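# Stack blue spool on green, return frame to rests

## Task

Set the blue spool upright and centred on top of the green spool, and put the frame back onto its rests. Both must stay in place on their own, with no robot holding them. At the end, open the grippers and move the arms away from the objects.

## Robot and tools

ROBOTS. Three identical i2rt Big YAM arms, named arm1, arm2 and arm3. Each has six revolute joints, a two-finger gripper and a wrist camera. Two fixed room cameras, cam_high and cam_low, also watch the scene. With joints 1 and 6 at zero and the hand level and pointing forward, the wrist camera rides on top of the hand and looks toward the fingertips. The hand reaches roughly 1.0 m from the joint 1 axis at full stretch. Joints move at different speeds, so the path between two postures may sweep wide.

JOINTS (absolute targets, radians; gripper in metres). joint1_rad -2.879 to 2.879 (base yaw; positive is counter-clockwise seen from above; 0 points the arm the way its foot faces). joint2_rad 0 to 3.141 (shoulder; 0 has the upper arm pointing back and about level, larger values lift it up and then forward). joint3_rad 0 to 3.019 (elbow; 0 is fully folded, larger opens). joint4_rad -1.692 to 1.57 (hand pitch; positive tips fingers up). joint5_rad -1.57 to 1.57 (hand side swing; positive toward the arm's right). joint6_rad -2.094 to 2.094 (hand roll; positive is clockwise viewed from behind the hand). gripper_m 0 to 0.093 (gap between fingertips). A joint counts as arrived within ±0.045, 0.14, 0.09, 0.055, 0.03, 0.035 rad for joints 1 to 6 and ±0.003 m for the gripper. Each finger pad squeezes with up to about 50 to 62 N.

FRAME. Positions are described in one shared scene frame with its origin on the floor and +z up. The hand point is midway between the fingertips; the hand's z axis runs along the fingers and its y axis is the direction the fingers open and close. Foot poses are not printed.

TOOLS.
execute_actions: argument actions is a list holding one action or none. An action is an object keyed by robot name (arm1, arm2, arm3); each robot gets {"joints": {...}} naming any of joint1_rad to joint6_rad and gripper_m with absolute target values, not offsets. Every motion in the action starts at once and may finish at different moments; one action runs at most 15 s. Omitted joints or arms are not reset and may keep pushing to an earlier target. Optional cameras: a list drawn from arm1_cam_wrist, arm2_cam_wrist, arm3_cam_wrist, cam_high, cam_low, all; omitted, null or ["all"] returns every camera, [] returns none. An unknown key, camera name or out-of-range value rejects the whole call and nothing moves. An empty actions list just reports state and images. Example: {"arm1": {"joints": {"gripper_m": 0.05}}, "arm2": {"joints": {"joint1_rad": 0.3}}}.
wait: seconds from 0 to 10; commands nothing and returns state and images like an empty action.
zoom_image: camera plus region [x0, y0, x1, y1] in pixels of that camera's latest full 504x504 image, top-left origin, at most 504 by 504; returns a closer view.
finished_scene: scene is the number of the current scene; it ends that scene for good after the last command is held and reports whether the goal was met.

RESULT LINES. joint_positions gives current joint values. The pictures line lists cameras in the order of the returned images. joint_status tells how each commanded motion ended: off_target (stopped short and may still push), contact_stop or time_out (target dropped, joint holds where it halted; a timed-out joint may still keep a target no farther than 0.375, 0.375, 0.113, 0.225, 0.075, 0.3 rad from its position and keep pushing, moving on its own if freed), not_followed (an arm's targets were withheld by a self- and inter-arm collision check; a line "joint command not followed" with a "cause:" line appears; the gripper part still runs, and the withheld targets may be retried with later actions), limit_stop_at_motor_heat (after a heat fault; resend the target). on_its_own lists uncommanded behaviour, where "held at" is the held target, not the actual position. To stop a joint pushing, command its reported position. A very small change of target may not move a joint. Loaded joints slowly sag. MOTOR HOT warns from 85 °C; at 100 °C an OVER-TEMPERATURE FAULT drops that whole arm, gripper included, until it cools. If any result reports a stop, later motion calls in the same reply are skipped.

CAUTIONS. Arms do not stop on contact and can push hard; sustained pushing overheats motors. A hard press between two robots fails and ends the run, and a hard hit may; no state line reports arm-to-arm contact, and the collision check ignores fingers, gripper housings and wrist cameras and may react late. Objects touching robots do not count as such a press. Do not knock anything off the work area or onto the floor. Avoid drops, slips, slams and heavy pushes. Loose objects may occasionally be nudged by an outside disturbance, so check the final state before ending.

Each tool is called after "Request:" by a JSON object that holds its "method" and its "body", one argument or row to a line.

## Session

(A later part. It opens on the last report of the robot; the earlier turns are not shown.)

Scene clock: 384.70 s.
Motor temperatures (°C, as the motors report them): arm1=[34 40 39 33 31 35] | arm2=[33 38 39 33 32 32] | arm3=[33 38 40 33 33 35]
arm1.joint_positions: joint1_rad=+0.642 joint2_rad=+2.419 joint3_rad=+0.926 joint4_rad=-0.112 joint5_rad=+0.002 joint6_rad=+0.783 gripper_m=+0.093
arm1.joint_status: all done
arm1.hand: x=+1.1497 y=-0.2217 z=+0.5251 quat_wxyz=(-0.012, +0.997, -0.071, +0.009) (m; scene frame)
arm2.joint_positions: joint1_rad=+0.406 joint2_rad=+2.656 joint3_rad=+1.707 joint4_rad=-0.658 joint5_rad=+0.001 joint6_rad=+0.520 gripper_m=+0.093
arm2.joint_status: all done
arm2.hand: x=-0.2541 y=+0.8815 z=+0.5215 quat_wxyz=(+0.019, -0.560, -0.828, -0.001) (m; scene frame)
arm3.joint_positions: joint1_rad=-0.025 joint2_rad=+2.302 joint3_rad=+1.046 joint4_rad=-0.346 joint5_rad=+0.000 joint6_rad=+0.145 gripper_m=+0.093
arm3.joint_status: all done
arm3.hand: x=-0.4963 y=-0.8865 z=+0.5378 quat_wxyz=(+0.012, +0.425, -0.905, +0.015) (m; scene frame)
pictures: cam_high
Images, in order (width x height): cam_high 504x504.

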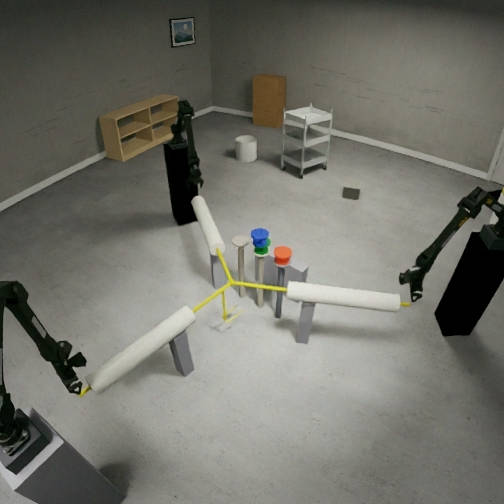

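Descend to the release joints.

Request:
{"method": "execute_actions", "body": {
  "actions": [
    {"arm3":{"joints":{"joint1_rad":0.0,"joint2_rad":2.575,"joint3_rad":1.2,"joint4_rad":-0.174}},"arm1":{"joints":{"joint2_rad":2.7,"joint3_rad":1.15,"joint4_rad":-0.004}},"arm2":{"joints":{"joint2_rad":2.865,"joint3_rad":1.9,"joint4_rad":-0.566}}}
  ],
  "cameras": ["arm1_cam_wrist","arm2_cam_wrist","arm3_cam_wrist"]
}}

Scene clock: 387.07 s.
Motor temperatures (°C, as the motors report them): arm1=[34 40 39 33 31 35] | arm2=[33 38 38 33 32 32] | arm3=[33 38 39 33 33 35]
arm1.joint_positions: joint1_rad=+0.642 joint2_rad=+2.719 joint3_rad=+1.147 joint4_rad=-0.015 joint5_rad=-0.002 joint6_rad=+0.788 gripper_m=+0.093
arm1.joint_status: all done
arm1.hand: x=+1.1353 y=-0.2333 z=+0.4176 quat_wxyz=(-0.005, +0.997, -0.073, +0.004) (m; scene frame)
arm2.joint_positions: joint1_rad=+0.406 joint2_rad=+2.881 joint3_rad=+1.880 joint4_rad=-0.569 joint5_rad=+0.001 joint6_rad=+0.520 gripper_m=+0.093
arm2.joint_status: all done
arm2.hand: x=-0.2462 y=+0.8752 z=+0.4259 quat_wxyz=(-0.001, -0.561, -0.828, +0.001) (m; scene frame)
arm3.joint_positions: joint1_rad=-0.011 joint2_rad=+2.505 joint3_rad=+1.212 joint4_rad=-0.176 joint5_rad=+0.007 joint6_rad=+0.150 gripper_m=+0.093
arm3.joint_status: all done
arm3.hand: x=-0.4689 y=-0.8321 z=+0.4688 quat_wxyz=(-0.046, +0.430, -0.902, -0.019) (m; scene frame)
pictures: arm1_cam_wrist, arm2_cam_wrist, arm3_cam_wrist
Images, in order (width x height): arm1_cam_wrist 504x504, arm2_cam_wrist 504x504, arm3_cam_wrist 504x504.

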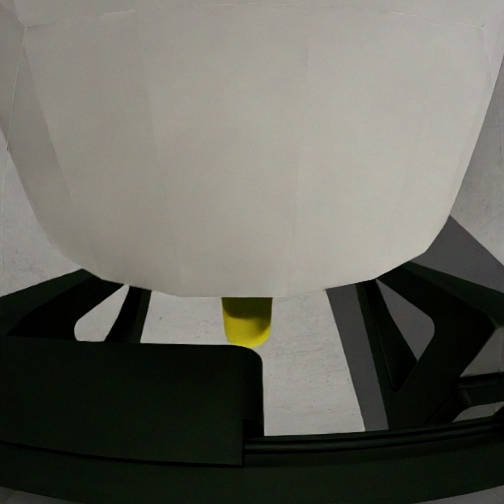

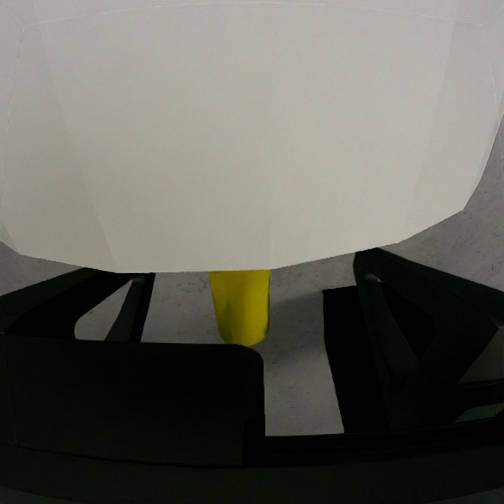

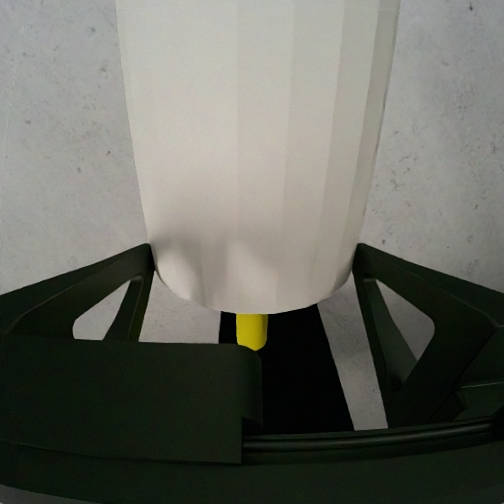

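Request:
{"method": "execute_actions", "body": {
  "actions": [
    {"arm3":{"joints":{"joint2_rad":2.4,"joint3_rad":1.06,"joint4_rad":-0.2}}}
  ],
  "cameras": []
}}

Request:
{"method": "execute_actions", "body": {
  "actions": [
    {"arm3":{"joints":{"joint1_rad":-0.014,"joint2_rad":2.5,"joint3_rad":1.12,"joint4_rad":-0.19}}}
  ],
  "cameras": ["arm3_cam_wrist","cam_high"]
}}

Scene clock: 389.60 s.
Motor temperatures (°C, as the motors report them): arm1=[34 40 38 33 31 35] | arm2=[33 38 38 33 32 32] | arm3=[33 38 39 33 33 35]
arm1.joint_positions: joint1_rad=+0.642 joint2_rad=+2.719 joint3_rad=+1.147 joint4_rad=-0.015 joint5_rad=-0.002 joint6_rad=+0.788 gripper_m=+0.093
arm1.joint_status: not commanded
arm1.hand: x=+1.1353 y=-0.2333 z=+0.4176 quat_wxyz=(-0.005, +0.997, -0.073, +0.004) (m; scene frame)
arm2.joint_positions: joint1_rad=+0.406 joint2_rad=+2.881 joint3_rad=+1.880 joint4_rad=-0.569 joint5_rad=+0.001 joint6_rad=+0.520 gripper_m=+0.093
arm2.joint_status: not commanded
arm2.hand: x=-0.2462 y=+0.8752 z=+0.4259 quat_wxyz=(-0.001, -0.561, -0.828, +0.001) (m; scene frame)
arm3.joint_positions: joint1_rad=-0.011 joint2_rad=+2.419 joint3_rad=+1.050 joint4_rad=-0.192 joint5_rad=+0.003 joint6_rad=+0.150 gripper_m=+0.093
arm3.joint_status: all done
arm3.hand: x=-0.5035 y=-0.8886 z=+0.4900 quat_wxyz=(-0.007, +0.430, -0.903, +0.005) (m; scene frame)
pictures: none
No camera images: the call's "cameras" was empty. Leave "cameras" out to get every camera's image.

Scene clock: 390.47 s.
Motor temperatures (°C, as the motors report them): arm1=[34 40 38 33 31 35] | arm2=[33 38 38 33 32 32] | arm3=[33 38 39 33 33 35]
arm1.joint_positions: joint1_rad=+0.642 joint2_rad=+2.719 joint3_rad=+1.147 joint4_rad=-0.015 joint5_rad=-0.002 joint6_rad=+0.788 gripper_m=+0.093
arm1.joint_status: not commanded
arm1.hand: x=+1.1353 y=-0.2333 z=+0.4176 quat_wxyz=(-0.005, +0.997, -0.073, +0.004) (m; scene frame)
arm2.joint_positions: joint1_rad=+0.406 joint2_rad=+2.881 joint3_rad=+1.880 joint4_rad=-0.569 joint5_rad=+0.001 joint6_rad=+0.520 gripper_m=+0.093
arm2.joint_status: not commanded
arm2.hand: x=-0.2462 y=+0.8752 z=+0.4259 quat_wxyz=(-0.001, -0.561, -0.828, +0.001) (m; scene frame)
arm3.joint_positions: joint1_rad=-0.011 joint2_rad=+2.475 joint3_rad=+1.118 joint4_rad=-0.192 joint5_rad=+0.003 joint6_rad=+0.150 gripper_m=+0.093
arm3.joint_status: all done
arm3.hand: x=-0.4945 y=-0.8737 z=+0.4720 quat_wxyz=(-0.012, +0.430, -0.903, +0.002) (m; scene frame)
pictures: arm3_cam_wrist, cam_high
Images, in order (width x height): arm3_cam_wrist 504x504, cam_high 504x504.

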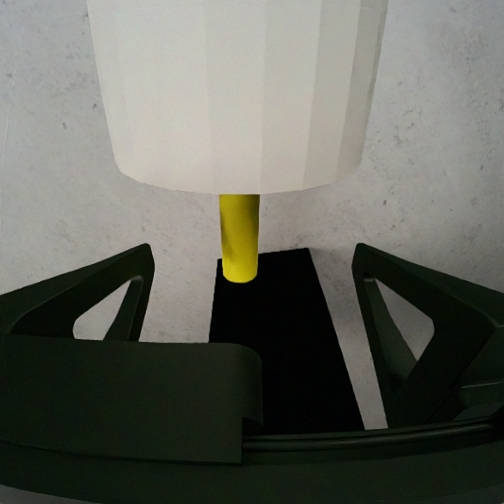

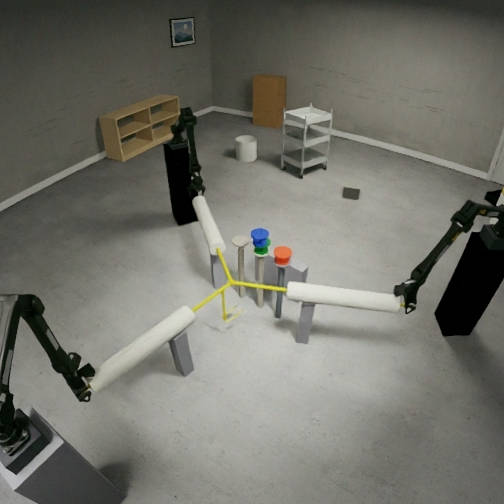

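Request:
{"method": "execute_actions", "body": {
  "actions": [
    {"arm3":{"joints":{"joint2_rad":2.61,"joint3_rad":1.17,"joint4_rad":-0.175}}}
  ],
  "cameras": ["arm3_cam_wrist"]
}}

Scene clock: 392.50 s.
Motor temperatures (°C, as the motors report them): arm1=[34 40 38 33 31 35] | arm2=[33 38 38 33 32 32] | arm3=[33 38 39 33 33 35]
arm1.joint_positions: joint1_rad=+0.642 joint2_rad=+2.719 joint3_rad=+1.147 joint4_rad=-0.015 joint5_rad=-0.002 joint6_rad=+0.788 gripper_m=+0.093
arm1.joint_status: not commanded
arm1.hand: x=+1.1353 y=-0.2333 z=+0.4176 quat_wxyz=(-0.005, +0.997, -0.073, +0.004) (m; scene frame)
arm2.joint_positions: joint1_rad=+0.406 joint2_rad=+2.881 joint3_rad=+1.880 joint4_rad=-0.569 joint5_rad=+0.001 joint6_rad=+0.520 gripper_m=+0.093
arm2.joint_status: not commanded
arm2.hand: x=-0.2462 y=+0.8752 z=+0.4259 quat_wxyz=(-0.001, -0.561, -0.828, +0.001) (m; scene frame)
arm3.joint_positions: joint1_rad=-0.011 joint2_rad=+2.598 joint3_rad=+1.169 joint4_rad=-0.186 joint5_rad=+0.003 joint6_rad=+0.150 gripper_m=+0.093
arm3.joint_status: all done
arm3.hand: x=-0.5062 y=-0.8949 z=+0.4242 quat_wxyz=(+0.016, +0.430, -0.903, +0.021) (m; scene frame)
pictures: arm3_cam_wrist
Images, in order (width x height): arm3_cam_wrist 504x504.

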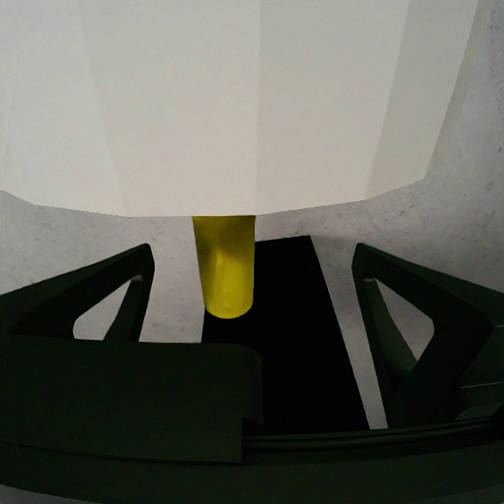

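Request:
{"method": "execute_actions", "body": {
  "actions": [
    {"arm3":{"joints":{"joint3_rad":1.215,"joint4_rad":-0.165}}}
  ],
  "cameras": ["arm3_cam_wrist"]
}}

Scene clock: 394.20 s.
Motor temperatures (°C, as the motors report them): arm1=[34 40 38 33 31 35] | arm2=[33 38 38 33 32 32] | arm3=[33 38 39 33 33 35]
arm1.joint_positions: joint1_rad=+0.642 joint2_rad=+2.719 joint3_rad=+1.147 joint4_rad=-0.015 joint5_rad=-0.002 joint6_rad=+0.788 gripper_m=+0.093
arm1.joint_status: not commanded
arm1.hand: x=+1.1353 y=-0.2333 z=+0.4176 quat_wxyz=(-0.005, +0.997, -0.073, +0.004) (m; scene frame)
arm2.joint_positions: joint1_rad=+0.406 joint2_rad=+2.881 joint3_rad=+1.880 joint4_rad=-0.569 joint5_rad=+0.001 joint6_rad=+0.520 gripper_m=+0.093
arm2.joint_status: not commanded
arm2.hand: x=-0.2462 y=+0.8752 z=+0.4259 quat_wxyz=(-0.001, -0.561, -0.828, +0.001) (m; scene frame)
arm3.joint_positions: joint1_rad=-0.011 joint2_rad=+2.598 joint3_rad=+1.208 joint4_rad=-0.180 joint5_rad=+0.003 joint6_rad=+0.150 gripper_m=+0.093
arm3.joint_status: all done
arm3.hand: x=-0.4931 y=-0.8725 z=+0.4262 quat_wxyz=(-0.003, +0.430, -0.903, +0.008) (m; scene frame)
pictures: arm3_cam_wrist
Images, in order (width x height): arm3_cam_wrist 504x504.

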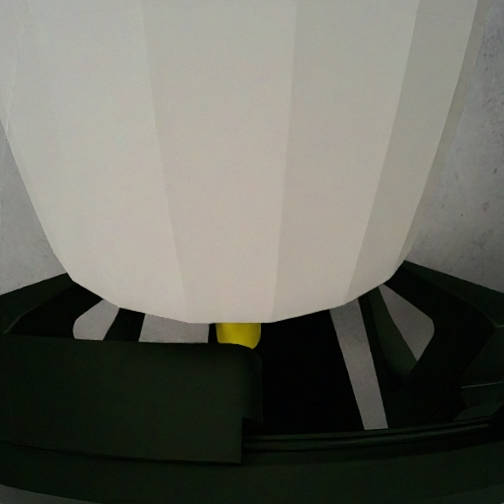

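Request:
{"method": "execute_actions", "body": {
  "actions": [
    {"arm3":{"joints":{"joint3_rad":1.18}}}
  ],
  "cameras": ["arm3_cam_wrist"]
}}

Request:
{"method": "execute_actions", "body": {
  "actions": [
    {"arm1":{"joints":{"gripper_m":0}},"arm2":{"joints":{"gripper_m":0}},"arm3":{"joints":{"gripper_m":0}}}
  ],
  "cameras": ["arm1_cam_wrist","arm2_cam_wrist","arm3_cam_wrist"]
}}

Scene clock: 396.60 s.
Motor temperatures (°C, as the motors report them): arm1=[34 40 38 33 31 35] | arm2=[33 39 38 33 32 32] | arm3=[33 38 39 33 33 35]
arm1.joint_positions: joint1_rad=+0.642 joint2_rad=+2.719 joint3_rad=+1.147 joint4_rad=-0.015 joint5_rad=-0.002 joint6_rad=+0.788 gripper_m=+0.093
arm1.joint_status: not commanded
arm1.hand: x=+1.1353 y=-0.2333 z=+0.4176 quat_wxyz=(-0.005, +0.997, -0.073, +0.004) (m; scene frame)
arm2.joint_positions: joint1_rad=+0.406 joint2_rad=+2.881 joint3_rad=+1.880 joint4_rad=-0.569 joint5_rad=+0.001 joint6_rad=+0.520 gripper_m=+0.093
arm2.joint_status: not commanded
arm2.hand: x=-0.2462 y=+0.8752 z=+0.4259 quat_wxyz=(-0.001, -0.561, -0.828, +0.001) (m; scene frame)
arm3.joint_positions: joint1_rad=-0.011 joint2_rad=+2.598 joint3_rad=+1.184 joint4_rad=-0.178 joint5_rad=+0.003 joint6_rad=+0.150 gripper_m=+0.093
arm3.joint_status: all done
arm3.hand: x=-0.5004 y=-0.8850 z=+0.4249 quat_wxyz=(+0.007, +0.430, -0.903, +0.014) (m; scene frame)
pictures: arm3_cam_wrist
Images, in order (width x height): arm3_cam_wrist 504x504.

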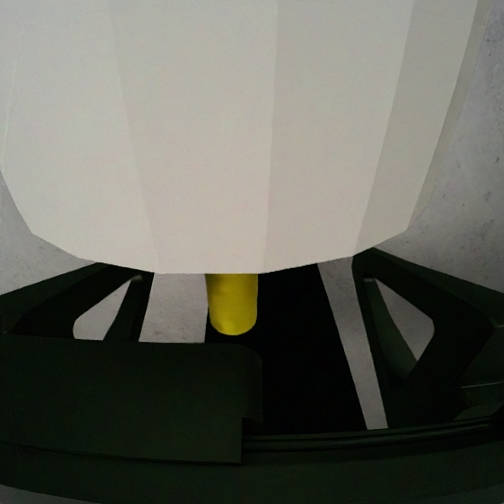

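Scene clock: 397.30 s.
Motor temperatures (°C, as the motors report them): arm1=[34 40 38 33 31 35] | arm2=[33 39 38 33 32 32] | arm3=[33 38 38 33 33 35]
arm1.joint_positions: joint1_rad=+0.642 joint2_rad=+2.719 joint3_rad=+1.146 joint4_rad=-0.015 joint5_rad=+0.002 joint6_rad=+0.787 gripper_m=+0.018
arm1.joint_status: gripper_m off_target (ended at +0.018, target +0.000)
arm1.hand: x=+1.1350 y=-0.2326 z=+0.4176 quat_wxyz=(-0.006, +0.997, -0.073, +0.003) (m; scene frame)
arm2.joint_positions: joint1_rad=+0.406 joint2_rad=+2.881 joint3_rad=+1.880 joint4_rad=-0.567 joint5_rad=+0.002 joint6_rad=+0.511 gripper_m=+0.018
arm2.joint_status: gripper_m off_target (ended at +0.018, target +0.000)
arm2.hand: x=-0.2459 y=+0.8748 z=+0.4259 quat_wxyz=(-0.001, -0.557, -0.830, +0.001) (m; scene frame)
arm3.joint_positions: joint1_rad=-0.011 joint2_rad=+2.598 joint3_rad=+1.184 joint4_rad=-0.178 joint5_rad=-0.004 joint6_rad=+0.156 gripper_m=+0.018
arm3.joint_status: gripper_m off_target (ended at +0.018, target +0.000)
arm3.hand: x=-0.5016 y=-0.8844 z=+0.4248 quat_wxyz=(+0.009, +0.427, -0.904, +0.011) (m; scene frame)
pictures: arm1_cam_wrist, arm2_cam_wrist, arm3_cam_wrist
Images, in order (width x height): arm1_cam_wrist 504x504, arm2_cam_wrist 504x504, arm3_cam_wrist 504x504.

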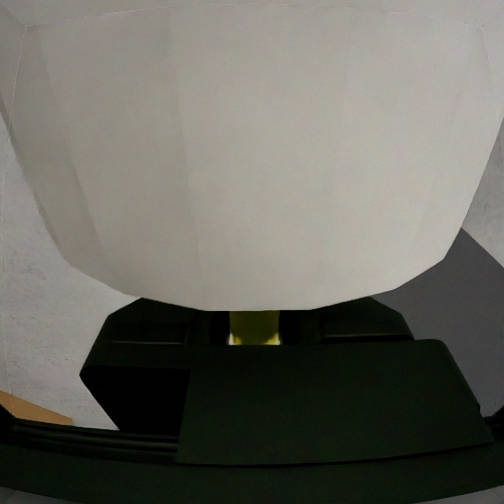

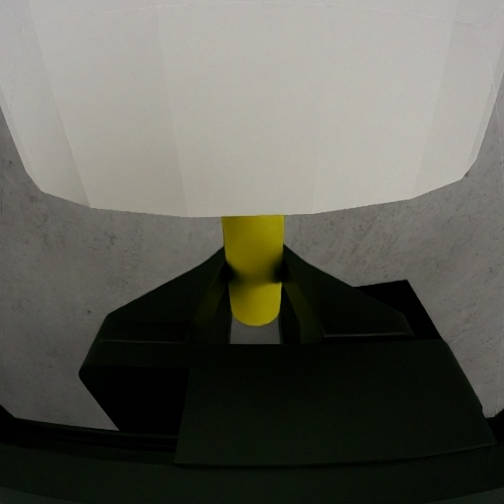

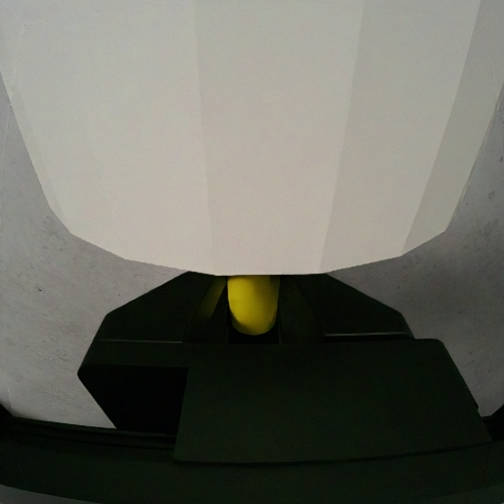

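Request:
{"method": "execute_actions", "body": {
  "actions": [
    {"arm1":{"joints":{"joint2_rad":2.535,"joint3_rad":1.03,"joint4_rad":-0.045}},"arm2":{"joints":{"joint2_rad":2.715,"joint3_rad":1.765,"joint4_rad":-0.59}},"arm3":{"joints":{"joint2_rad":2.415,"joint3_rad":1.095,"joint4_rad":-0.235}}}
  ],
  "cameras": []
}}

Request:
{"method": "execute_actions", "body": {
  "actions": [
    {"arm1":{"joints":{"joint1_rad":0.68,"joint2_rad":2.26,"joint3_rad":0.835,"joint4_rad":-0.13,"joint6_rad":0.82}},"arm2":{"joints":{"joint1_rad":0.43,"joint2_rad":2.545,"joint3_rad":1.705,"joint4_rad":-0.695,"joint6_rad":0.54}},"arm3":{"joints":{"joint1_rad":-0.07,"joint2_rad":2.175,"joint3_rad":1.025,"joint4_rad":-0.395,"joint6_rad":0.1}}}
  ],
  "cameras": ["cam_high","cam_low"]
}}

Scene clock: 401.67 s.
Motor temperatures (°C, as the motors report them): arm1=[34 40 38 33 31 35] | arm2=[33 39 38 33 32 32] | arm3=[33 38 38 33 33 35]
arm1.joint_positions: joint1_rad=+0.638 joint2_rad=+2.564 joint3_rad=+1.031 joint4_rad=-0.044 joint5_rad=+0.000 joint6_rad=+0.783 gripper_m=+0.018
arm1.joint_status: all done
arm1.hand: x=+1.1354 y=-0.2312 z=+0.4744 quat_wxyz=(-0.002, +0.997, -0.072, +0.000) (m; scene frame)
arm2.joint_positions: joint1_rad=+0.406 joint2_rad=+2.739 joint3_rad=+1.762 joint4_rad=-0.587 joint5_rad=-0.001 joint6_rad=+0.505 gripper_m=+0.018
arm2.joint_status: all done
arm2.hand: x=-0.2457 y=+0.8755 z=+0.4845 quat_wxyz=(-0.003, -0.554, -0.832, +0.000) (m; scene frame)
arm3.joint_positions: joint1_rad=-0.011 joint2_rad=+2.449 joint3_rad=+1.093 joint4_rad=-0.226 joint5_rad=-0.002 joint6_rad=+0.156 gripper_m=+0.018
arm3.joint_status: all done
arm3.hand: x=-0.5018 y=-0.8840 z=+0.4807 quat_wxyz=(+0.004, +0.427, -0.904, +0.009) (m; scene frame)
pictures: none
No camera images: the call's "cameras" was empty. Leave "cameras" out to get every camera's image.

Scene clock: 402.67 s.
Motor temperatures (°C, as the motors report them): arm1=[34 40 38 33 31 35] | arm2=[33 39 38 33 32 32] | arm3=[33 38 38 33 33 35]
arm1.joint_positions: joint1_rad=+0.675 joint2_rad=+2.287 joint3_rad=+0.834 joint4_rad=-0.126 joint5_rad=+0.003 joint6_rad=+0.815 gripper_m=+0.018
arm1.joint_status: all done
arm1.hand: x=+1.1634 y=-0.2271 z=+0.5680 quat_wxyz=(-0.004, +0.998, -0.070, -0.001) (m; scene frame)
arm2.joint_positions: joint1_rad=+0.431 joint2_rad=+2.563 joint3_rad=+1.702 joint4_rad=-0.692 joint5_rad=+0.001 joint6_rad=+0.528 gripper_m=+0.018
arm2.joint_status: all done
arm2.hand: x=-0.2226 y=+0.8770 z=+0.5759 quat_wxyz=(-0.009, -0.553, -0.833, +0.001) (m; scene frame)
arm3.joint_positions: joint1_rad=-0.069 joint2_rad=+2.204 joint3_rad=+1.026 joint4_rad=-0.388 joint5_rad=-0.002 joint6_rad=+0.098 gripper_m=+0.018
arm3.joint_status: all done
arm3.hand: x=-0.4739 y=-0.8858 z=+0.5770 quat_wxyz=(-0.003, +0.427, -0.904, +0.005) (m; scene frame)
pictures: cam_high, cam_low
Images, in order (width x height): cam_high 504x504, cam_low 504x504.

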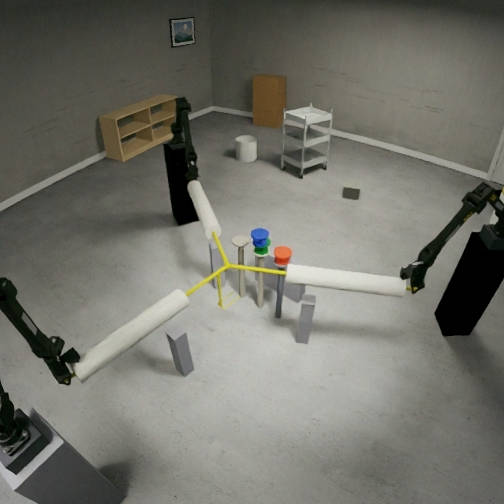

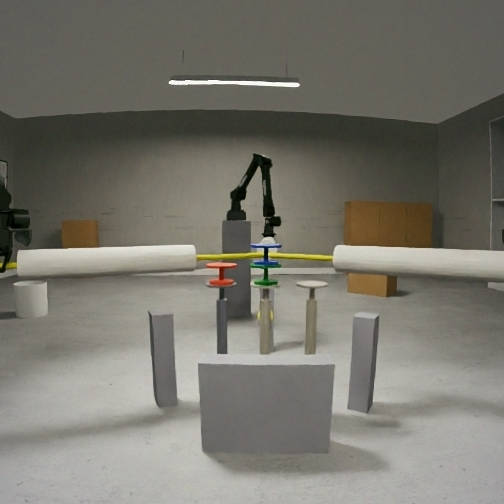

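Request:
{"method": "execute_actions", "body": {
  "actions": [
    {"arm1":{"joints":{"joint2_rad":1.95,"joint3_rad":0.75,"joint4_rad":-0.35}},"arm2":{"joints":{"joint2_rad":2.345,"joint3_rad":1.62,"joint4_rad":-0.81}},"arm3":{"joints":{"joint2_rad":1.93,"joint3_rad":0.995,"joint4_rad":-0.605}}}
  ],
  "cameras": []
}}

Request:
{"method": "execute_actions", "body": {
  "actions": [
    {"arm1":{"joints":{"joint2_rad":1.665,"joint3_rad":0.78,"joint4_rad":-0.64}},"arm2":{"joints":{"joint2_rad":2.18,"joint3_rad":1.63,"joint4_rad":-0.985}},"arm3":{"joints":{"joint2_rad":1.725,"joint3_rad":1.06,"joint4_rad":-0.855}}}
  ],
  "cameras": []
}}

Request:
{"method": "execute_actions", "body": {
  "actions": [
    {"arm1":{"joints":{"joint1_rad":0.715,"joint2_rad":1.39,"joint3_rad":0.83,"joint4_rad":-0.96,"joint6_rad":0.855}},"arm2":{"joints":{"joint1_rad":0.455,"joint2_rad":2.08,"joint3_rad":1.81,"joint4_rad":-1.225,"joint6_rad":0.555}},"arm3":{"joints":{"joint1_rad":-0.105,"joint2_rad":1.59,"joint3_rad":1.22,"joint4_rad":-1.135,"joint6_rad":0.065}}}
  ],
  "cameras": ["cam_high","cam_low"]
}}

Scene clock: 407.57 s.
Motor temperatures (°C, as the motors report them): arm1=[34 41 38 33 31 35] | arm2=[33 39 38 33 32 32] | arm3=[33 39 38 33 33 35]
arm1.joint_positions: joint1_rad=+0.669 joint2_rad=+1.977 joint3_rad=+0.752 joint4_rad=-0.344 joint5_rad=+0.007 joint6_rad=+0.808 gripper_m=+0.018
arm1.joint_status: all done
arm1.hand: x=+1.1627 y=-0.2240 z=+0.6680 quat_wxyz=(-0.002, +0.998, -0.070, -0.006) (m; scene frame)
arm2.joint_positions: joint1_rad=+0.432 joint2_rad=+2.361 joint3_rad=+1.618 joint4_rad=-0.807 joint5_rad=+0.000 joint6_rad=+0.528 gripper_m=+0.018
arm2.joint_status: all done
arm2.hand: x=-0.2254 y=+0.8800 z=+0.6755 quat_wxyz=(-0.010, -0.553, -0.833, +0.000) (m; scene frame)
arm3.joint_positions: joint1_rad=-0.069 joint2_rad=+1.954 joint3_rad=+0.992 joint4_rad=-0.601 joint5_rad=+0.000 joint6_rad=+0.096 gripper_m=+0.018
arm3.joint_status: all done
arm3.hand: x=-0.4750 y=-0.8857 z=+0.6772 quat_wxyz=(-0.005, +0.428, -0.904, +0.005) (m; scene frame)
pictures: none
No camera images: the call's "cameras" was empty. Leave "cameras" out to get every camera's image.

Scene clock: 408.67 s.
Motor temperatures (°C, as the motors report them): arm1=[34 40 38 33 31 35] | arm2=[33 39 38 33 32 32] | arm3=[33 39 38 33 33 35]
arm1.joint_positions: joint1_rad=+0.668 joint2_rad=+1.682 joint3_rad=+0.756 joint4_rad=-0.624 joint5_rad=+0.007 joint6_rad=+0.809 gripper_m=+0.018
arm1.joint_status: all done
arm1.hand: x=+1.1614 y=-0.2253 z=+0.7698 quat_wxyz=(+0.004, +0.997, -0.071, -0.013) (m; scene frame)
arm2.joint_positions: joint1_rad=+0.430 joint2_rad=+2.196 joint3_rad=+1.618 joint4_rad=-0.977 joint5_rad=+0.002 joint6_rad=+0.528 gripper_m=+0.018
arm2.joint_status: all done
arm2.hand: x=-0.2288 y=+0.8800 z=+0.7739 quat_wxyz=(-0.008, -0.554, -0.832, +0.001) (m; scene frame)
arm3.joint_positions: joint1_rad=-0.069 joint2_rad=+1.738 joint3_rad=+1.017 joint4_rad=-0.836 joint5_rad=+0.000 joint6_rad=+0.096 gripper_m=+0.018
arm3.joint_status: all done
arm3.hand: x=-0.4787 y=-0.8890 z=+0.7748 quat_wxyz=(-0.007, +0.428, -0.904, +0.003) (m; scene frame)
pictures: none
No camera images: the call's "cameras" was empty. Leave "cameras" out to get every camera's image.

Scene clock: 409.80 s.
Motor temperatures (°C, as the motors report them): arm1=[34 40 38 33 31 35] | arm2=[33 39 38 33 32 32] | arm3=[33 39 39 33 33 35]
arm1.joint_positions: joint1_rad=+0.696 joint2_rad=+1.403 joint3_rad=+0.787 joint4_rad=-0.930 joint5_rad=+0.010 joint6_rad=+0.838 gripper_m=+0.018
arm1.joint_status: all done
arm1.hand: x=+1.1855 y=-0.2184 z=+0.8701 quat_wxyz=(+0.005, +0.997, -0.071, -0.015) (m; scene frame)
arm2.joint_positions: joint1_rad=+0.460 joint2_rad=+2.101 joint3_rad=+1.755 joint4_rad=-1.211 joint5_rad=-0.001 joint6_rad=+0.552 gripper_m=+0.018
arm2.joint_status: all done
arm2.hand: x=-0.2075 y=+0.8885 z=+0.8781 quat_wxyz=(-0.007, -0.552, -0.834, -0.001) (m; scene frame)
arm3.joint_positions: joint1_rad=-0.105 joint2_rad=+1.613 joint3_rad=+1.174 joint4_rad=-1.109 joint5_rad=+0.005 joint6_rad=+0.064 gripper_m=+0.018
arm3.joint_status: all done
arm3.hand: x=-0.4569 y=-0.8850 z=+0.8782 quat_wxyz=(-0.013, +0.426, -0.904, +0.003) (m; scene frame)
pictures: cam_high, cam_low
Images, in order (width x height): cam_high 504x504, cam_low 504x504.

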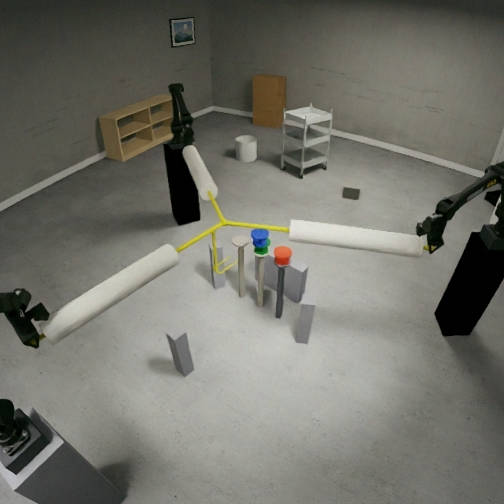

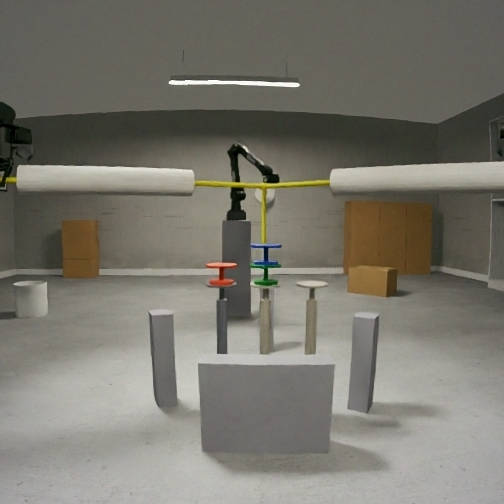

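Request:
{"method": "execute_actions", "body": {
  "actions": [
    {"arm1":{"joints":{"joint1_rad":0.595,"joint2_rad":1.58,"joint3_rad":1.085,"joint4_rad":-1.0,"joint6_rad":0.735}},"arm2":{"joints":{"joint1_rad":0.34,"joint2_rad":1.925,"joint3_rad":1.51,"joint4_rad":-1.125,"joint6_rad":0.44}},"arm3":{"joints":{"joint1_rad":0.07,"joint2_rad":1.45,"joint3_rad":1.02,"joint4_rad":-1.105,"joint6_rad":0.24}}}
  ],
  "cameras": ["cam_high","cam_low"]
}}

Request:
{"method": "zoom_image", "body": {
  "camera": "cam_low",
  "region": [200,200,330,300]
}}

Scene clock: 413.70 s.
Motor temperatures (°C, as the motors report them): arm1=[34 40 39 33 31 35] | arm2=[33 39 39 33 32 32] | arm3=[33 38 40 33 33 35]
arm1.joint_positions: joint1_rad=+0.584 joint2_rad=+1.607 joint3_rad=+1.032 joint4_rad=-0.976 joint5_rad=+0.008 joint6_rad=+0.727 gripper_m=+0.018
arm1.joint_status: all done
arm1.hand: x=+1.0916 y=-0.2347 z=+0.8750 quat_wxyz=(+0.003, +0.997, -0.072, -0.013) (m; scene frame)
arm2.joint_positions: joint1_rad=+0.336 joint2_rad=+1.955 joint3_rad=+1.509 joint4_rad=-1.118 joint5_rad=-0.003 joint6_rad=+0.435 gripper_m=+0.018
arm2.joint_status: all done
arm2.hand: x=-0.3018 y=+0.8695 z=+0.8762 quat_wxyz=(-0.003, -0.554, -0.832, -0.001) (m; scene frame)
arm3.joint_positions: joint1_rad=+0.068 joint2_rad=+1.478 joint3_rad=+1.008 joint4_rad=-1.101 joint5_rad=+0.005 joint6_rad=+0.234 gripper_m=+0.018
arm3.joint_status: all done
arm3.hand: x=-0.5517 y=-0.9003 z=+0.8749 quat_wxyz=(-0.003, +0.428, -0.904, +0.009) (m; scene frame)
pictures: cam_high, cam_low
Images, in order (width x height): cam_high 504x504, cam_low 504x504.

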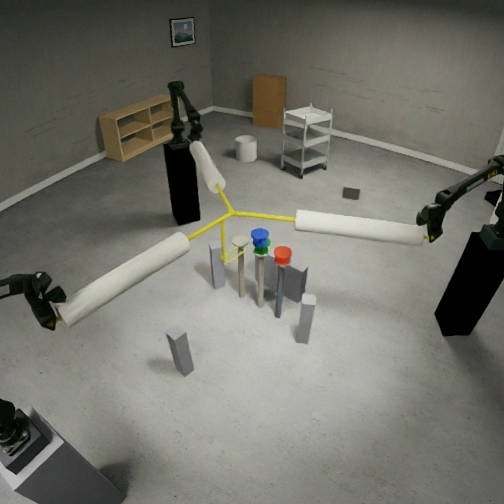

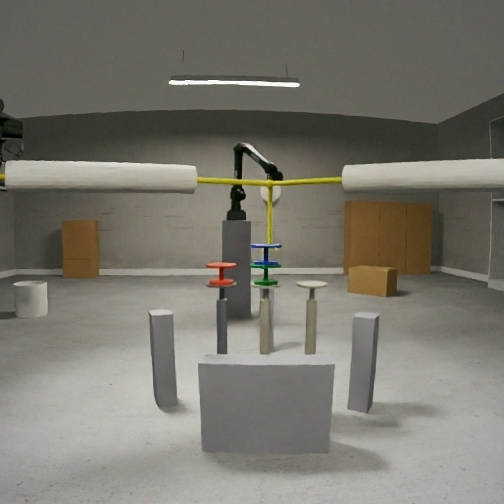

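Region (200, 200, 330, 300) of cam_low's 504x504 image, scaled by 3.877, with more detail than that image has; it fills the top 388 rows of this view, and the rest is white.

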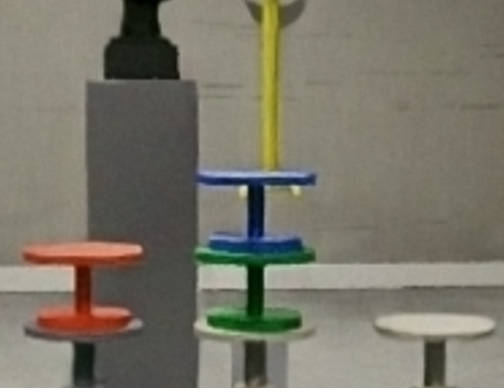

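Request:
{"method": "execute_actions", "body": {
  "actions": [
    {"arm1":{"joints":{"joint2_rad":1.625}},"arm2":{"joints":{"joint2_rad":1.965}},"arm3":{"joints":{"joint2_rad":1.495}}}
  ],
  "cameras": ["cam_low"]
}}

Request:
{"method": "zoom_image", "body": {
  "camera": "cam_low",
  "region": [200,200,330,300]
}}

Scene clock: 418.10 s.
Motor temperatures (°C, as the motors report them): arm1=[34 40 40 33 31 35] | arm2=[33 39 39 33 32 32] | arm3=[33 38 40 33 33 35]
arm1.joint_positions: joint1_rad=+0.584 joint2_rad=+1.639 joint3_rad=+1.036 joint4_rad=-0.976 joint5_rad=+0.011 joint6_rad=+0.727 gripper_m=+0.018
arm1.joint_status: all done
arm1.hand: x=+1.0920 y=-0.2339 z=+0.8632 quat_wxyz=(-0.007, +0.997, -0.072, -0.003) (m; scene frame)
arm2.joint_positions: joint1_rad=+0.336 joint2_rad=+1.984 joint3_rad=+1.509 joint4_rad=-1.109 joint5_rad=-0.002 joint6_rad=+0.435 gripper_m=+0.018
arm2.joint_status: all done
arm2.hand: x=-0.3023 y=+0.8696 z=+0.8606 quat_wxyz=(+0.006, -0.554, -0.832, -0.002) (m; scene frame)
arm3.joint_positions: joint1_rad=+0.068 joint2_rad=+1.488 joint3_rad=+1.008 joint4_rad=-1.100 joint5_rad=+0.005 joint6_rad=+0.234 gripper_m=+0.018
arm3.joint_status: all done
arm3.hand: x=-0.5518 y=-0.9005 z=+0.8709 quat_wxyz=(+0.001, +0.427, -0.904, +0.012) (m; scene frame)
pictures: cam_low
Images, in order (width x height): cam_low 504x504.

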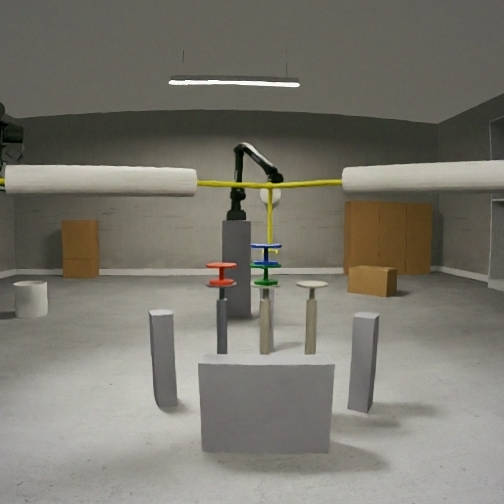

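Region (200, 200, 330, 300) of cam_low's 504x504 image, scaled by 3.877, with more detail than that image has; it fills the top 388 rows of this view, and the rest is white.

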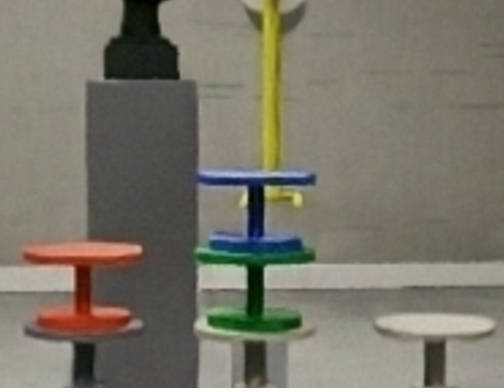

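Request:
{"method": "execute_actions", "body": {
  "actions": [
    {"arm1":{"joints":{"joint1_rad":0.468,"joint2_rad":1.78,"joint3_rad":1.315,"joint4_rad":-1.06,"joint6_rad":0.61}},"arm2":{"joints":{"joint1_rad":0.243,"joint2_rad":1.8,"joint3_rad":1.27,"joint4_rad":-1.03,"joint6_rad":0.345}},"arm3":{"joints":{"joint1_rad":0.29,"joint2_rad":1.44,"joint3_rad":0.96,"joint4_rad":-1.08,"joint6_rad":0.455}}}
  ],
  "cameras": ["cam_low","cam_high"]
}}

Request:
{"method": "zoom_image", "body": {
  "camera": "cam_low",
  "region": [200,200,330,300]
}}

Scene clock: 421.93 s.
Motor temperatures (°C, as the motors report them): arm1=[34 40 40 33 31 35] | arm2=[33 39 39 33 32 32] | arm3=[33 38 41 33 33 35]
arm1.joint_positions: joint1_rad=+0.460 joint2_rad=+1.811 joint3_rad=+1.253 joint4_rad=-1.036 joint5_rad=+0.007 joint6_rad=+0.600 gripper_m=+0.018
arm1.joint_status: all done
arm1.hand: x=+1.0046 y=-0.2185 z=+0.8567 quat_wxyz=(-0.009, +0.997, -0.070, +0.005) (m; scene frame)
arm2.joint_positions: joint1_rad=+0.233 joint2_rad=+1.826 joint3_rad=+1.264 joint4_rad=-1.028 joint5_rad=+0.002 joint6_rad=+0.332 gripper_m=+0.018
arm2.joint_status: all done
arm2.hand: x=-0.3919 y=+0.8805 z=+0.8613 quat_wxyz=(+0.009, -0.555, -0.832, -0.002) (m; scene frame)
arm3.joint_positions: joint1_rad=+0.292 joint2_rad=+1.479 joint3_rad=+0.956 joint4_rad=-1.076 joint5_rad=+0.006 joint6_rad=+0.456 gripper_m=+0.018
arm3.joint_status: all done
arm3.hand: x=-0.6382 y=-0.8865 z=+0.8561 quat_wxyz=(+0.005, +0.428, -0.903, +0.020) (m; scene frame)
pictures: cam_high, cam_low
Images, in order (width x height): cam_high 504x504, cam_low 504x504.

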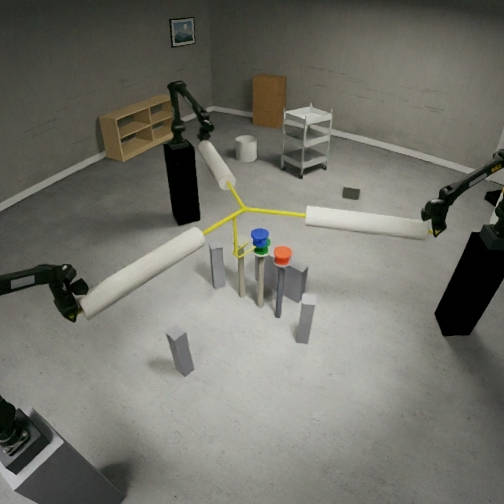

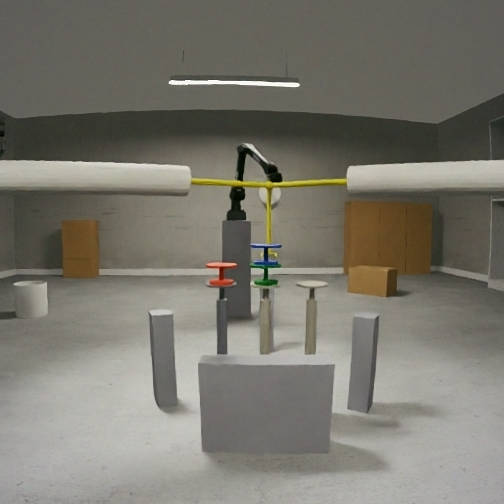

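Region (200, 200, 330, 300) of cam_low's 504x504 image, scaled by 3.877, with more detail than that image has; it fills the top 388 rows of this view, and the rest is white.

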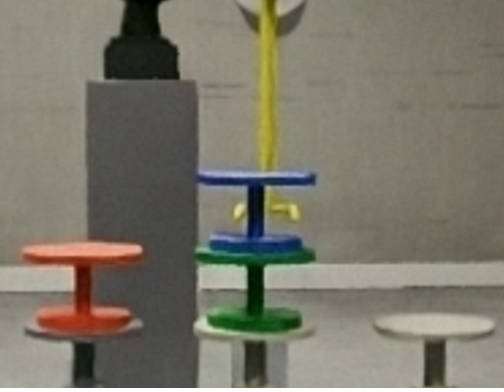

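Request:
{"method": "execute_actions", "body": {
  "actions": [
    {"arm1":{"joints":{"joint1_rad":0.392,"joint2_rad":1.885,"joint3_rad":1.49,"joint4_rad":-1.12,"joint6_rad":0.535}},"arm2":{"joints":{"joint1_rad":0.148,"joint2_rad":1.69,"joint3_rad":1.105,"joint4_rad":-0.98,"joint6_rad":0.25}},"arm3":{"joints":{"joint1_rad":0.458,"joint2_rad":1.43,"joint3_rad":0.965,"joint4_rad":-1.085,"joint6_rad":0.625}}}
  ],
  "cameras": ["cam_low","cam_high"]
}}

Request:
{"method": "zoom_image", "body": {
  "camera": "cam_low",
  "region": [200,200,330,300]
}}

Request:
{"method": "zoom_image", "body": {
  "camera": "cam_high",
  "region": [200,180,330,290]
}}

Scene clock: 427.83 s.
Motor temperatures (°C, as the motors report them): arm1=[34 40 41 33 31 35] | arm2=[33 39 39 33 32 32] | arm3=[33 38 41 33 33 35]
arm1.joint_positions: joint1_rad=+0.385 joint2_rad=+1.914 joint3_rad=+1.427 joint4_rad=-1.097 joint5_rad=+0.006 joint6_rad=+0.523 gripper_m=+0.018
arm1.joint_status: all done
arm1.hand: x=+0.9422 y=-0.2042 z=+0.8624 quat_wxyz=(-0.006, +0.998, -0.069, +0.002) (m; scene frame)
arm2.joint_positions: joint1_rad=+0.136 joint2_rad=+1.712 joint3_rad=+1.102 joint4_rad=-0.971 joint5_rad=+0.004 joint6_rad=+0.233 gripper_m=+0.018
arm2.joint_status: all done
arm2.hand: x=-0.4587 y=+0.8891 z=+0.8620 quat_wxyz=(+0.005, -0.554, -0.833, +0.000) (m; scene frame)
arm3.joint_positions: joint1_rad=+0.454 joint2_rad=+1.473 joint3_rad=+0.956 joint4_rad=-1.076 joint5_rad=+0.007 joint6_rad=+0.616 gripper_m=+0.018
arm3.joint_status: all done
arm3.hand: x=-0.6989 y=-0.8769 z=+0.8574 quat_wxyz=(+0.001, +0.430, -0.903, +0.018) (m; scene frame)
pictures: cam_high, cam_low
Images, in order (width x height): cam_high 504x504, cam_low 504x504.

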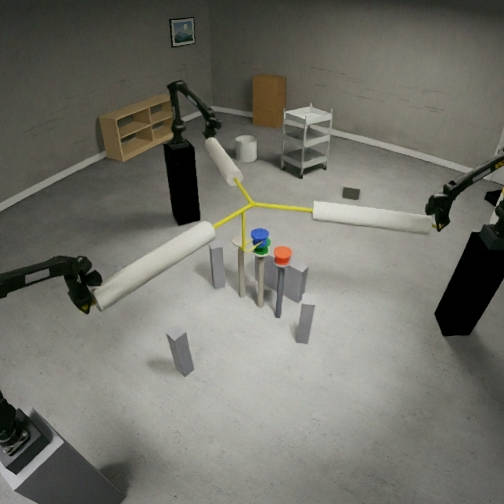

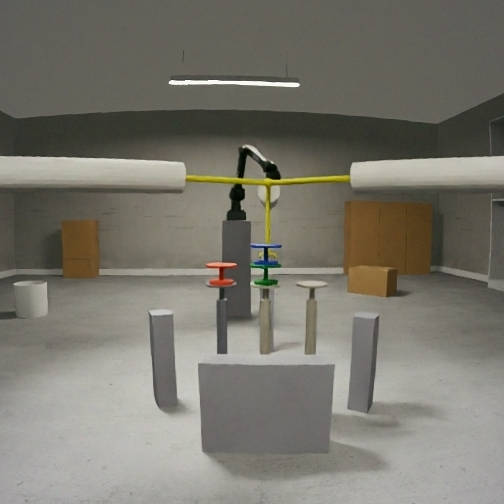

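Region (200, 200, 330, 300) of cam_low's 504x504 image, scaled by 3.877, with more detail than that image has; it fills the top 388 rows of this view, and the rest is white.

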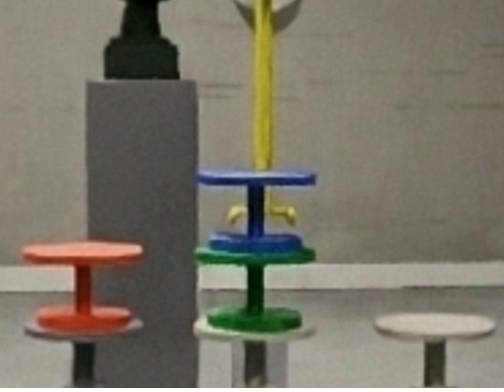

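Region (200, 180, 330, 290) of cam_high's 504x504 image, scaled by 3.877, with more detail than that image has; it fills the top 426 rows of this view, and the rest is white.

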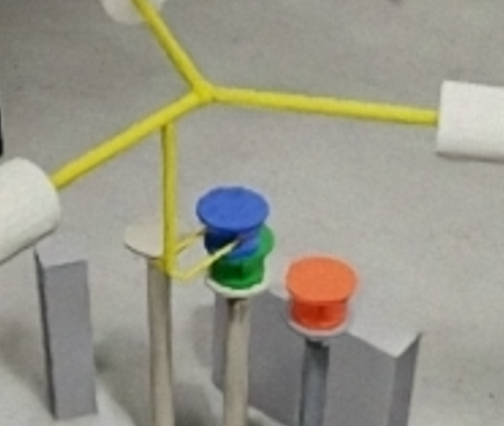

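Request:
{"method": "execute_actions", "body": {
  "actions": [
    {"arm1":{"joints":{"joint1_rad":0.36,"joint2_rad":1.98,"joint3_rad":1.645,"joint4_rad":-1.18,"joint6_rad":0.5}},"arm2":{"joints":{"joint1_rad":0.08,"joint2_rad":1.63,"joint3_rad":1.025,"joint4_rad":-0.955,"joint6_rad":0.18}},"arm3":{"joints":{"joint1_rad":0.57,"joint2_rad":1.435,"joint3_rad":1.01,"joint4_rad":-1.09,"joint6_rad":0.735}}}
  ],
  "cameras": ["cam_low","cam_high"]
}}

Request:
{"method": "zoom_image", "body": {
  "camera": "cam_low",
  "region": [200,200,330,300]
}}

Request:
{"method": "zoom_image", "body": {
  "camera": "cam_high",
  "region": [200,180,330,290]
}}

Scene clock: 432.20 s.
Motor temperatures (°C, as the motors report them): arm1=[34 41 42 33 31 35] | arm2=[33 38 39 33 32 32] | arm3=[33 38 41 33 33 35]
arm1.joint_positions: joint1_rad=+0.363 joint2_rad=+2.009 joint3_rad=+1.572 joint4_rad=-1.154 joint5_rad=+0.009 joint6_rad=+0.501 gripper_m=+0.018
arm1.joint_status: all done
arm1.hand: x=+0.9022 y=-0.2057 z=+0.8604 quat_wxyz=(-0.008, +0.998, -0.069, +0.004) (m; scene frame)
arm2.joint_positions: joint1_rad=+0.067 joint2_rad=+1.656 joint3_rad=+1.027 joint4_rad=-0.939 joint5_rad=+0.008 joint6_rad=+0.166 gripper_m=+0.018
arm2.joint_status: all done
arm2.hand: x=-0.4971 y=+0.8898 z=+0.8620 quat_wxyz=(+0.001, -0.555, -0.832, +0.004) (m; scene frame)
arm3.joint_positions: joint1_rad=+0.564 joint2_rad=+1.473 joint3_rad=+0.961 joint4_rad=-1.076 joint5_rad=+0.003 joint6_rad=+0.727 gripper_m=+0.018
arm3.joint_status: all done
arm3.hand: x=-0.7412 y=-0.8741 z=+0.8586 quat_wxyz=(+0.001, +0.429, -0.903, +0.015) (m; scene frame)
pictures: cam_high, cam_low
Images, in order (width x height): cam_high 504x504, cam_low 504x504.

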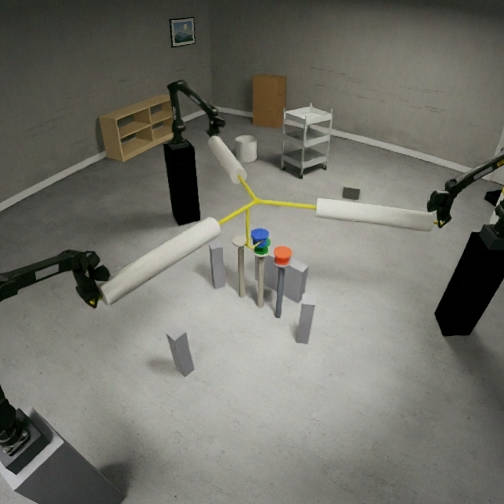

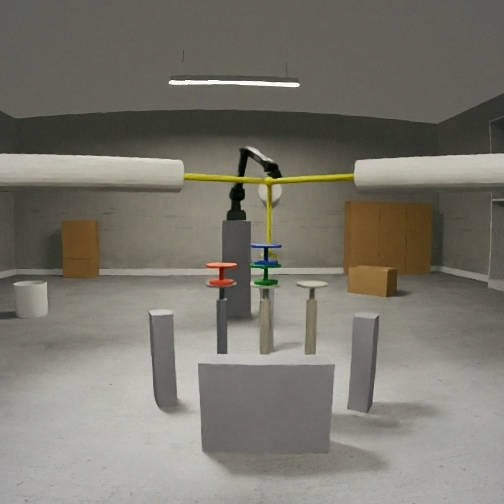

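Region (200, 200, 330, 300) of cam_low's 504x504 image, scaled by 3.877, with more detail than that image has; it fills the top 388 rows of this view, and the rest is white.

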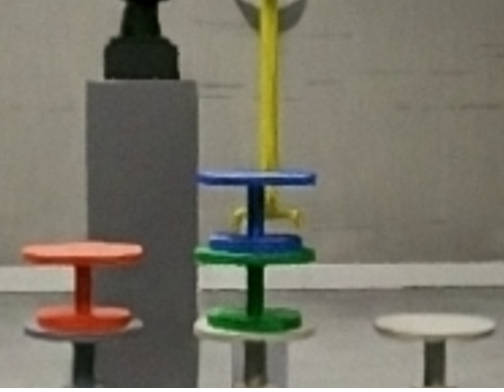

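Region (200, 180, 330, 290) of cam_high's 504x504 image, scaled by 3.877, with more detail than that image has; it fills the top 426 rows of this view, and the rest is white.

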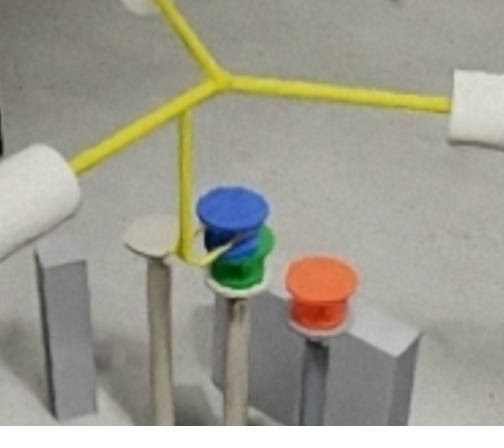

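Request:
{"method": "execute_actions", "body": {
  "actions": [
    {"arm1":{"joints":{"joint1_rad":0.335,"joint2_rad":2.01,"joint3_rad":1.68,"joint4_rad":-1.2,"joint6_rad":0.485}},"arm2":{"joints":{"joint1_rad":0.06,"joint2_rad":1.6,"joint3_rad":0.99,"joint4_rad":-0.955,"joint6_rad":0.155}},"arm3":{"joints":{"joint1_rad":0.6,"joint2_rad":1.45,"joint3_rad":1.035,"joint4_rad":-1.095,"joint6_rad":0.76}}}
  ],
  "cameras": ["cam_low","cam_high"]
}}

Request:
{"method": "zoom_image", "body": {
  "camera": "cam_low",
  "region": [200,200,330,300]
}}

Request:
{"method": "zoom_image", "body": {
  "camera": "cam_high",
  "region": [200,180,330,290]
}}

Scene clock: 436.50 s.
Motor temperatures (°C, as the motors report them): arm1=[34 41 43 33 31 35] | arm2=[33 38 39 33 32 32] | arm3=[33 38 42 33 33 35]
arm1.joint_positions: joint1_rad=+0.343 joint2_rad=+2.026 joint3_rad=+1.604 joint4_rad=-1.176 joint5_rad=+0.009 joint6_rad=+0.482 gripper_m=+0.018
arm1.joint_status: all done
arm1.hand: x=+0.8928 y=-0.1967 z=+0.8616 quat_wxyz=(-0.009, +0.998, -0.070, +0.008) (m; scene frame)
arm2.joint_positions: joint1_rad=+0.057 joint2_rad=+1.628 joint3_rad=+0.994 joint4_rad=-0.937 joint5_rad=+0.008 joint6_rad=+0.152 gripper_m=+0.018
arm2.joint_status: all done
arm2.hand: x=-0.5070 y=+0.8980 z=+0.8634 quat_wxyz=(+0.001, -0.553, -0.833, +0.004) (m; scene frame)
arm3.joint_positions: joint1_rad=+0.584 joint2_rad=+1.473 joint3_rad=+0.982 joint4_rad=-1.076 joint5_rad=+0.000 joint6_rad=+0.748 gripper_m=+0.018
arm3.joint_status: all done
arm3.hand: x=-0.7500 y=-0.8655 z=+0.8655 quat_wxyz=(-0.002, +0.429, -0.903, +0.005) (m; scene frame)
pictures: cam_high, cam_low
Images, in order (width x height): cam_high 504x504, cam_low 504x504.

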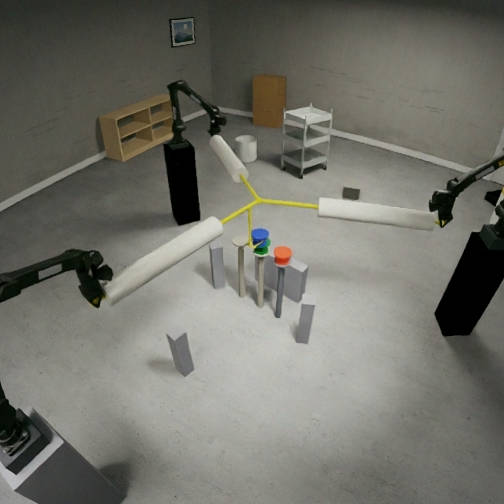

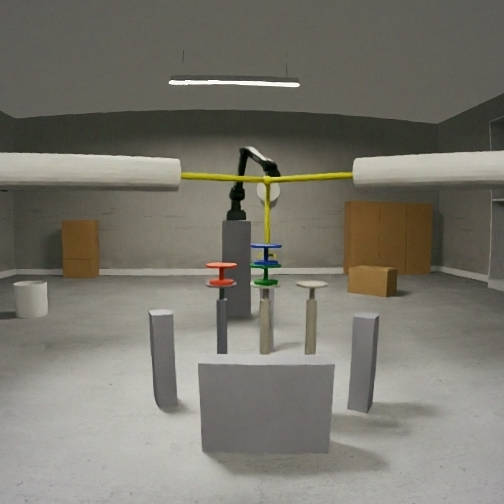

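Region (200, 200, 330, 300) of cam_low's 504x504 image, scaled by 3.877, with more detail than that image has; it fills the top 388 rows of this view, and the rest is white.

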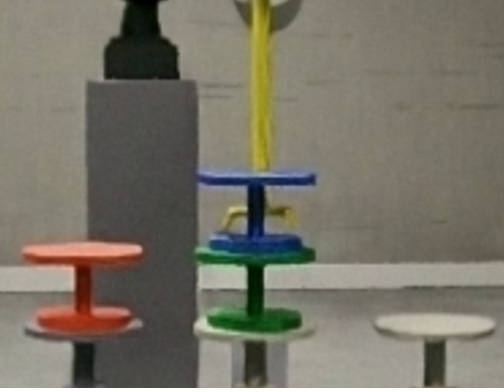

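Region (200, 180, 330, 290) of cam_high's 504x504 image, scaled by 3.877, with more detail than that image has; it fills the top 426 rows of this view, and the rest is white.

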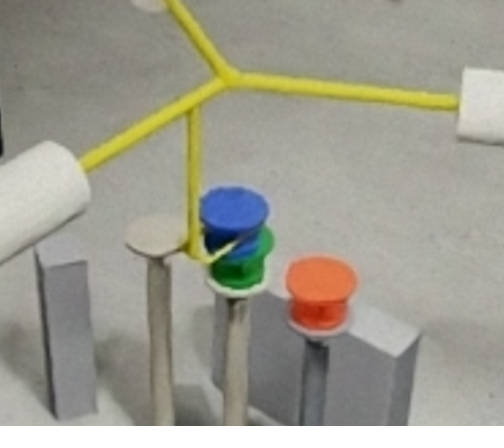

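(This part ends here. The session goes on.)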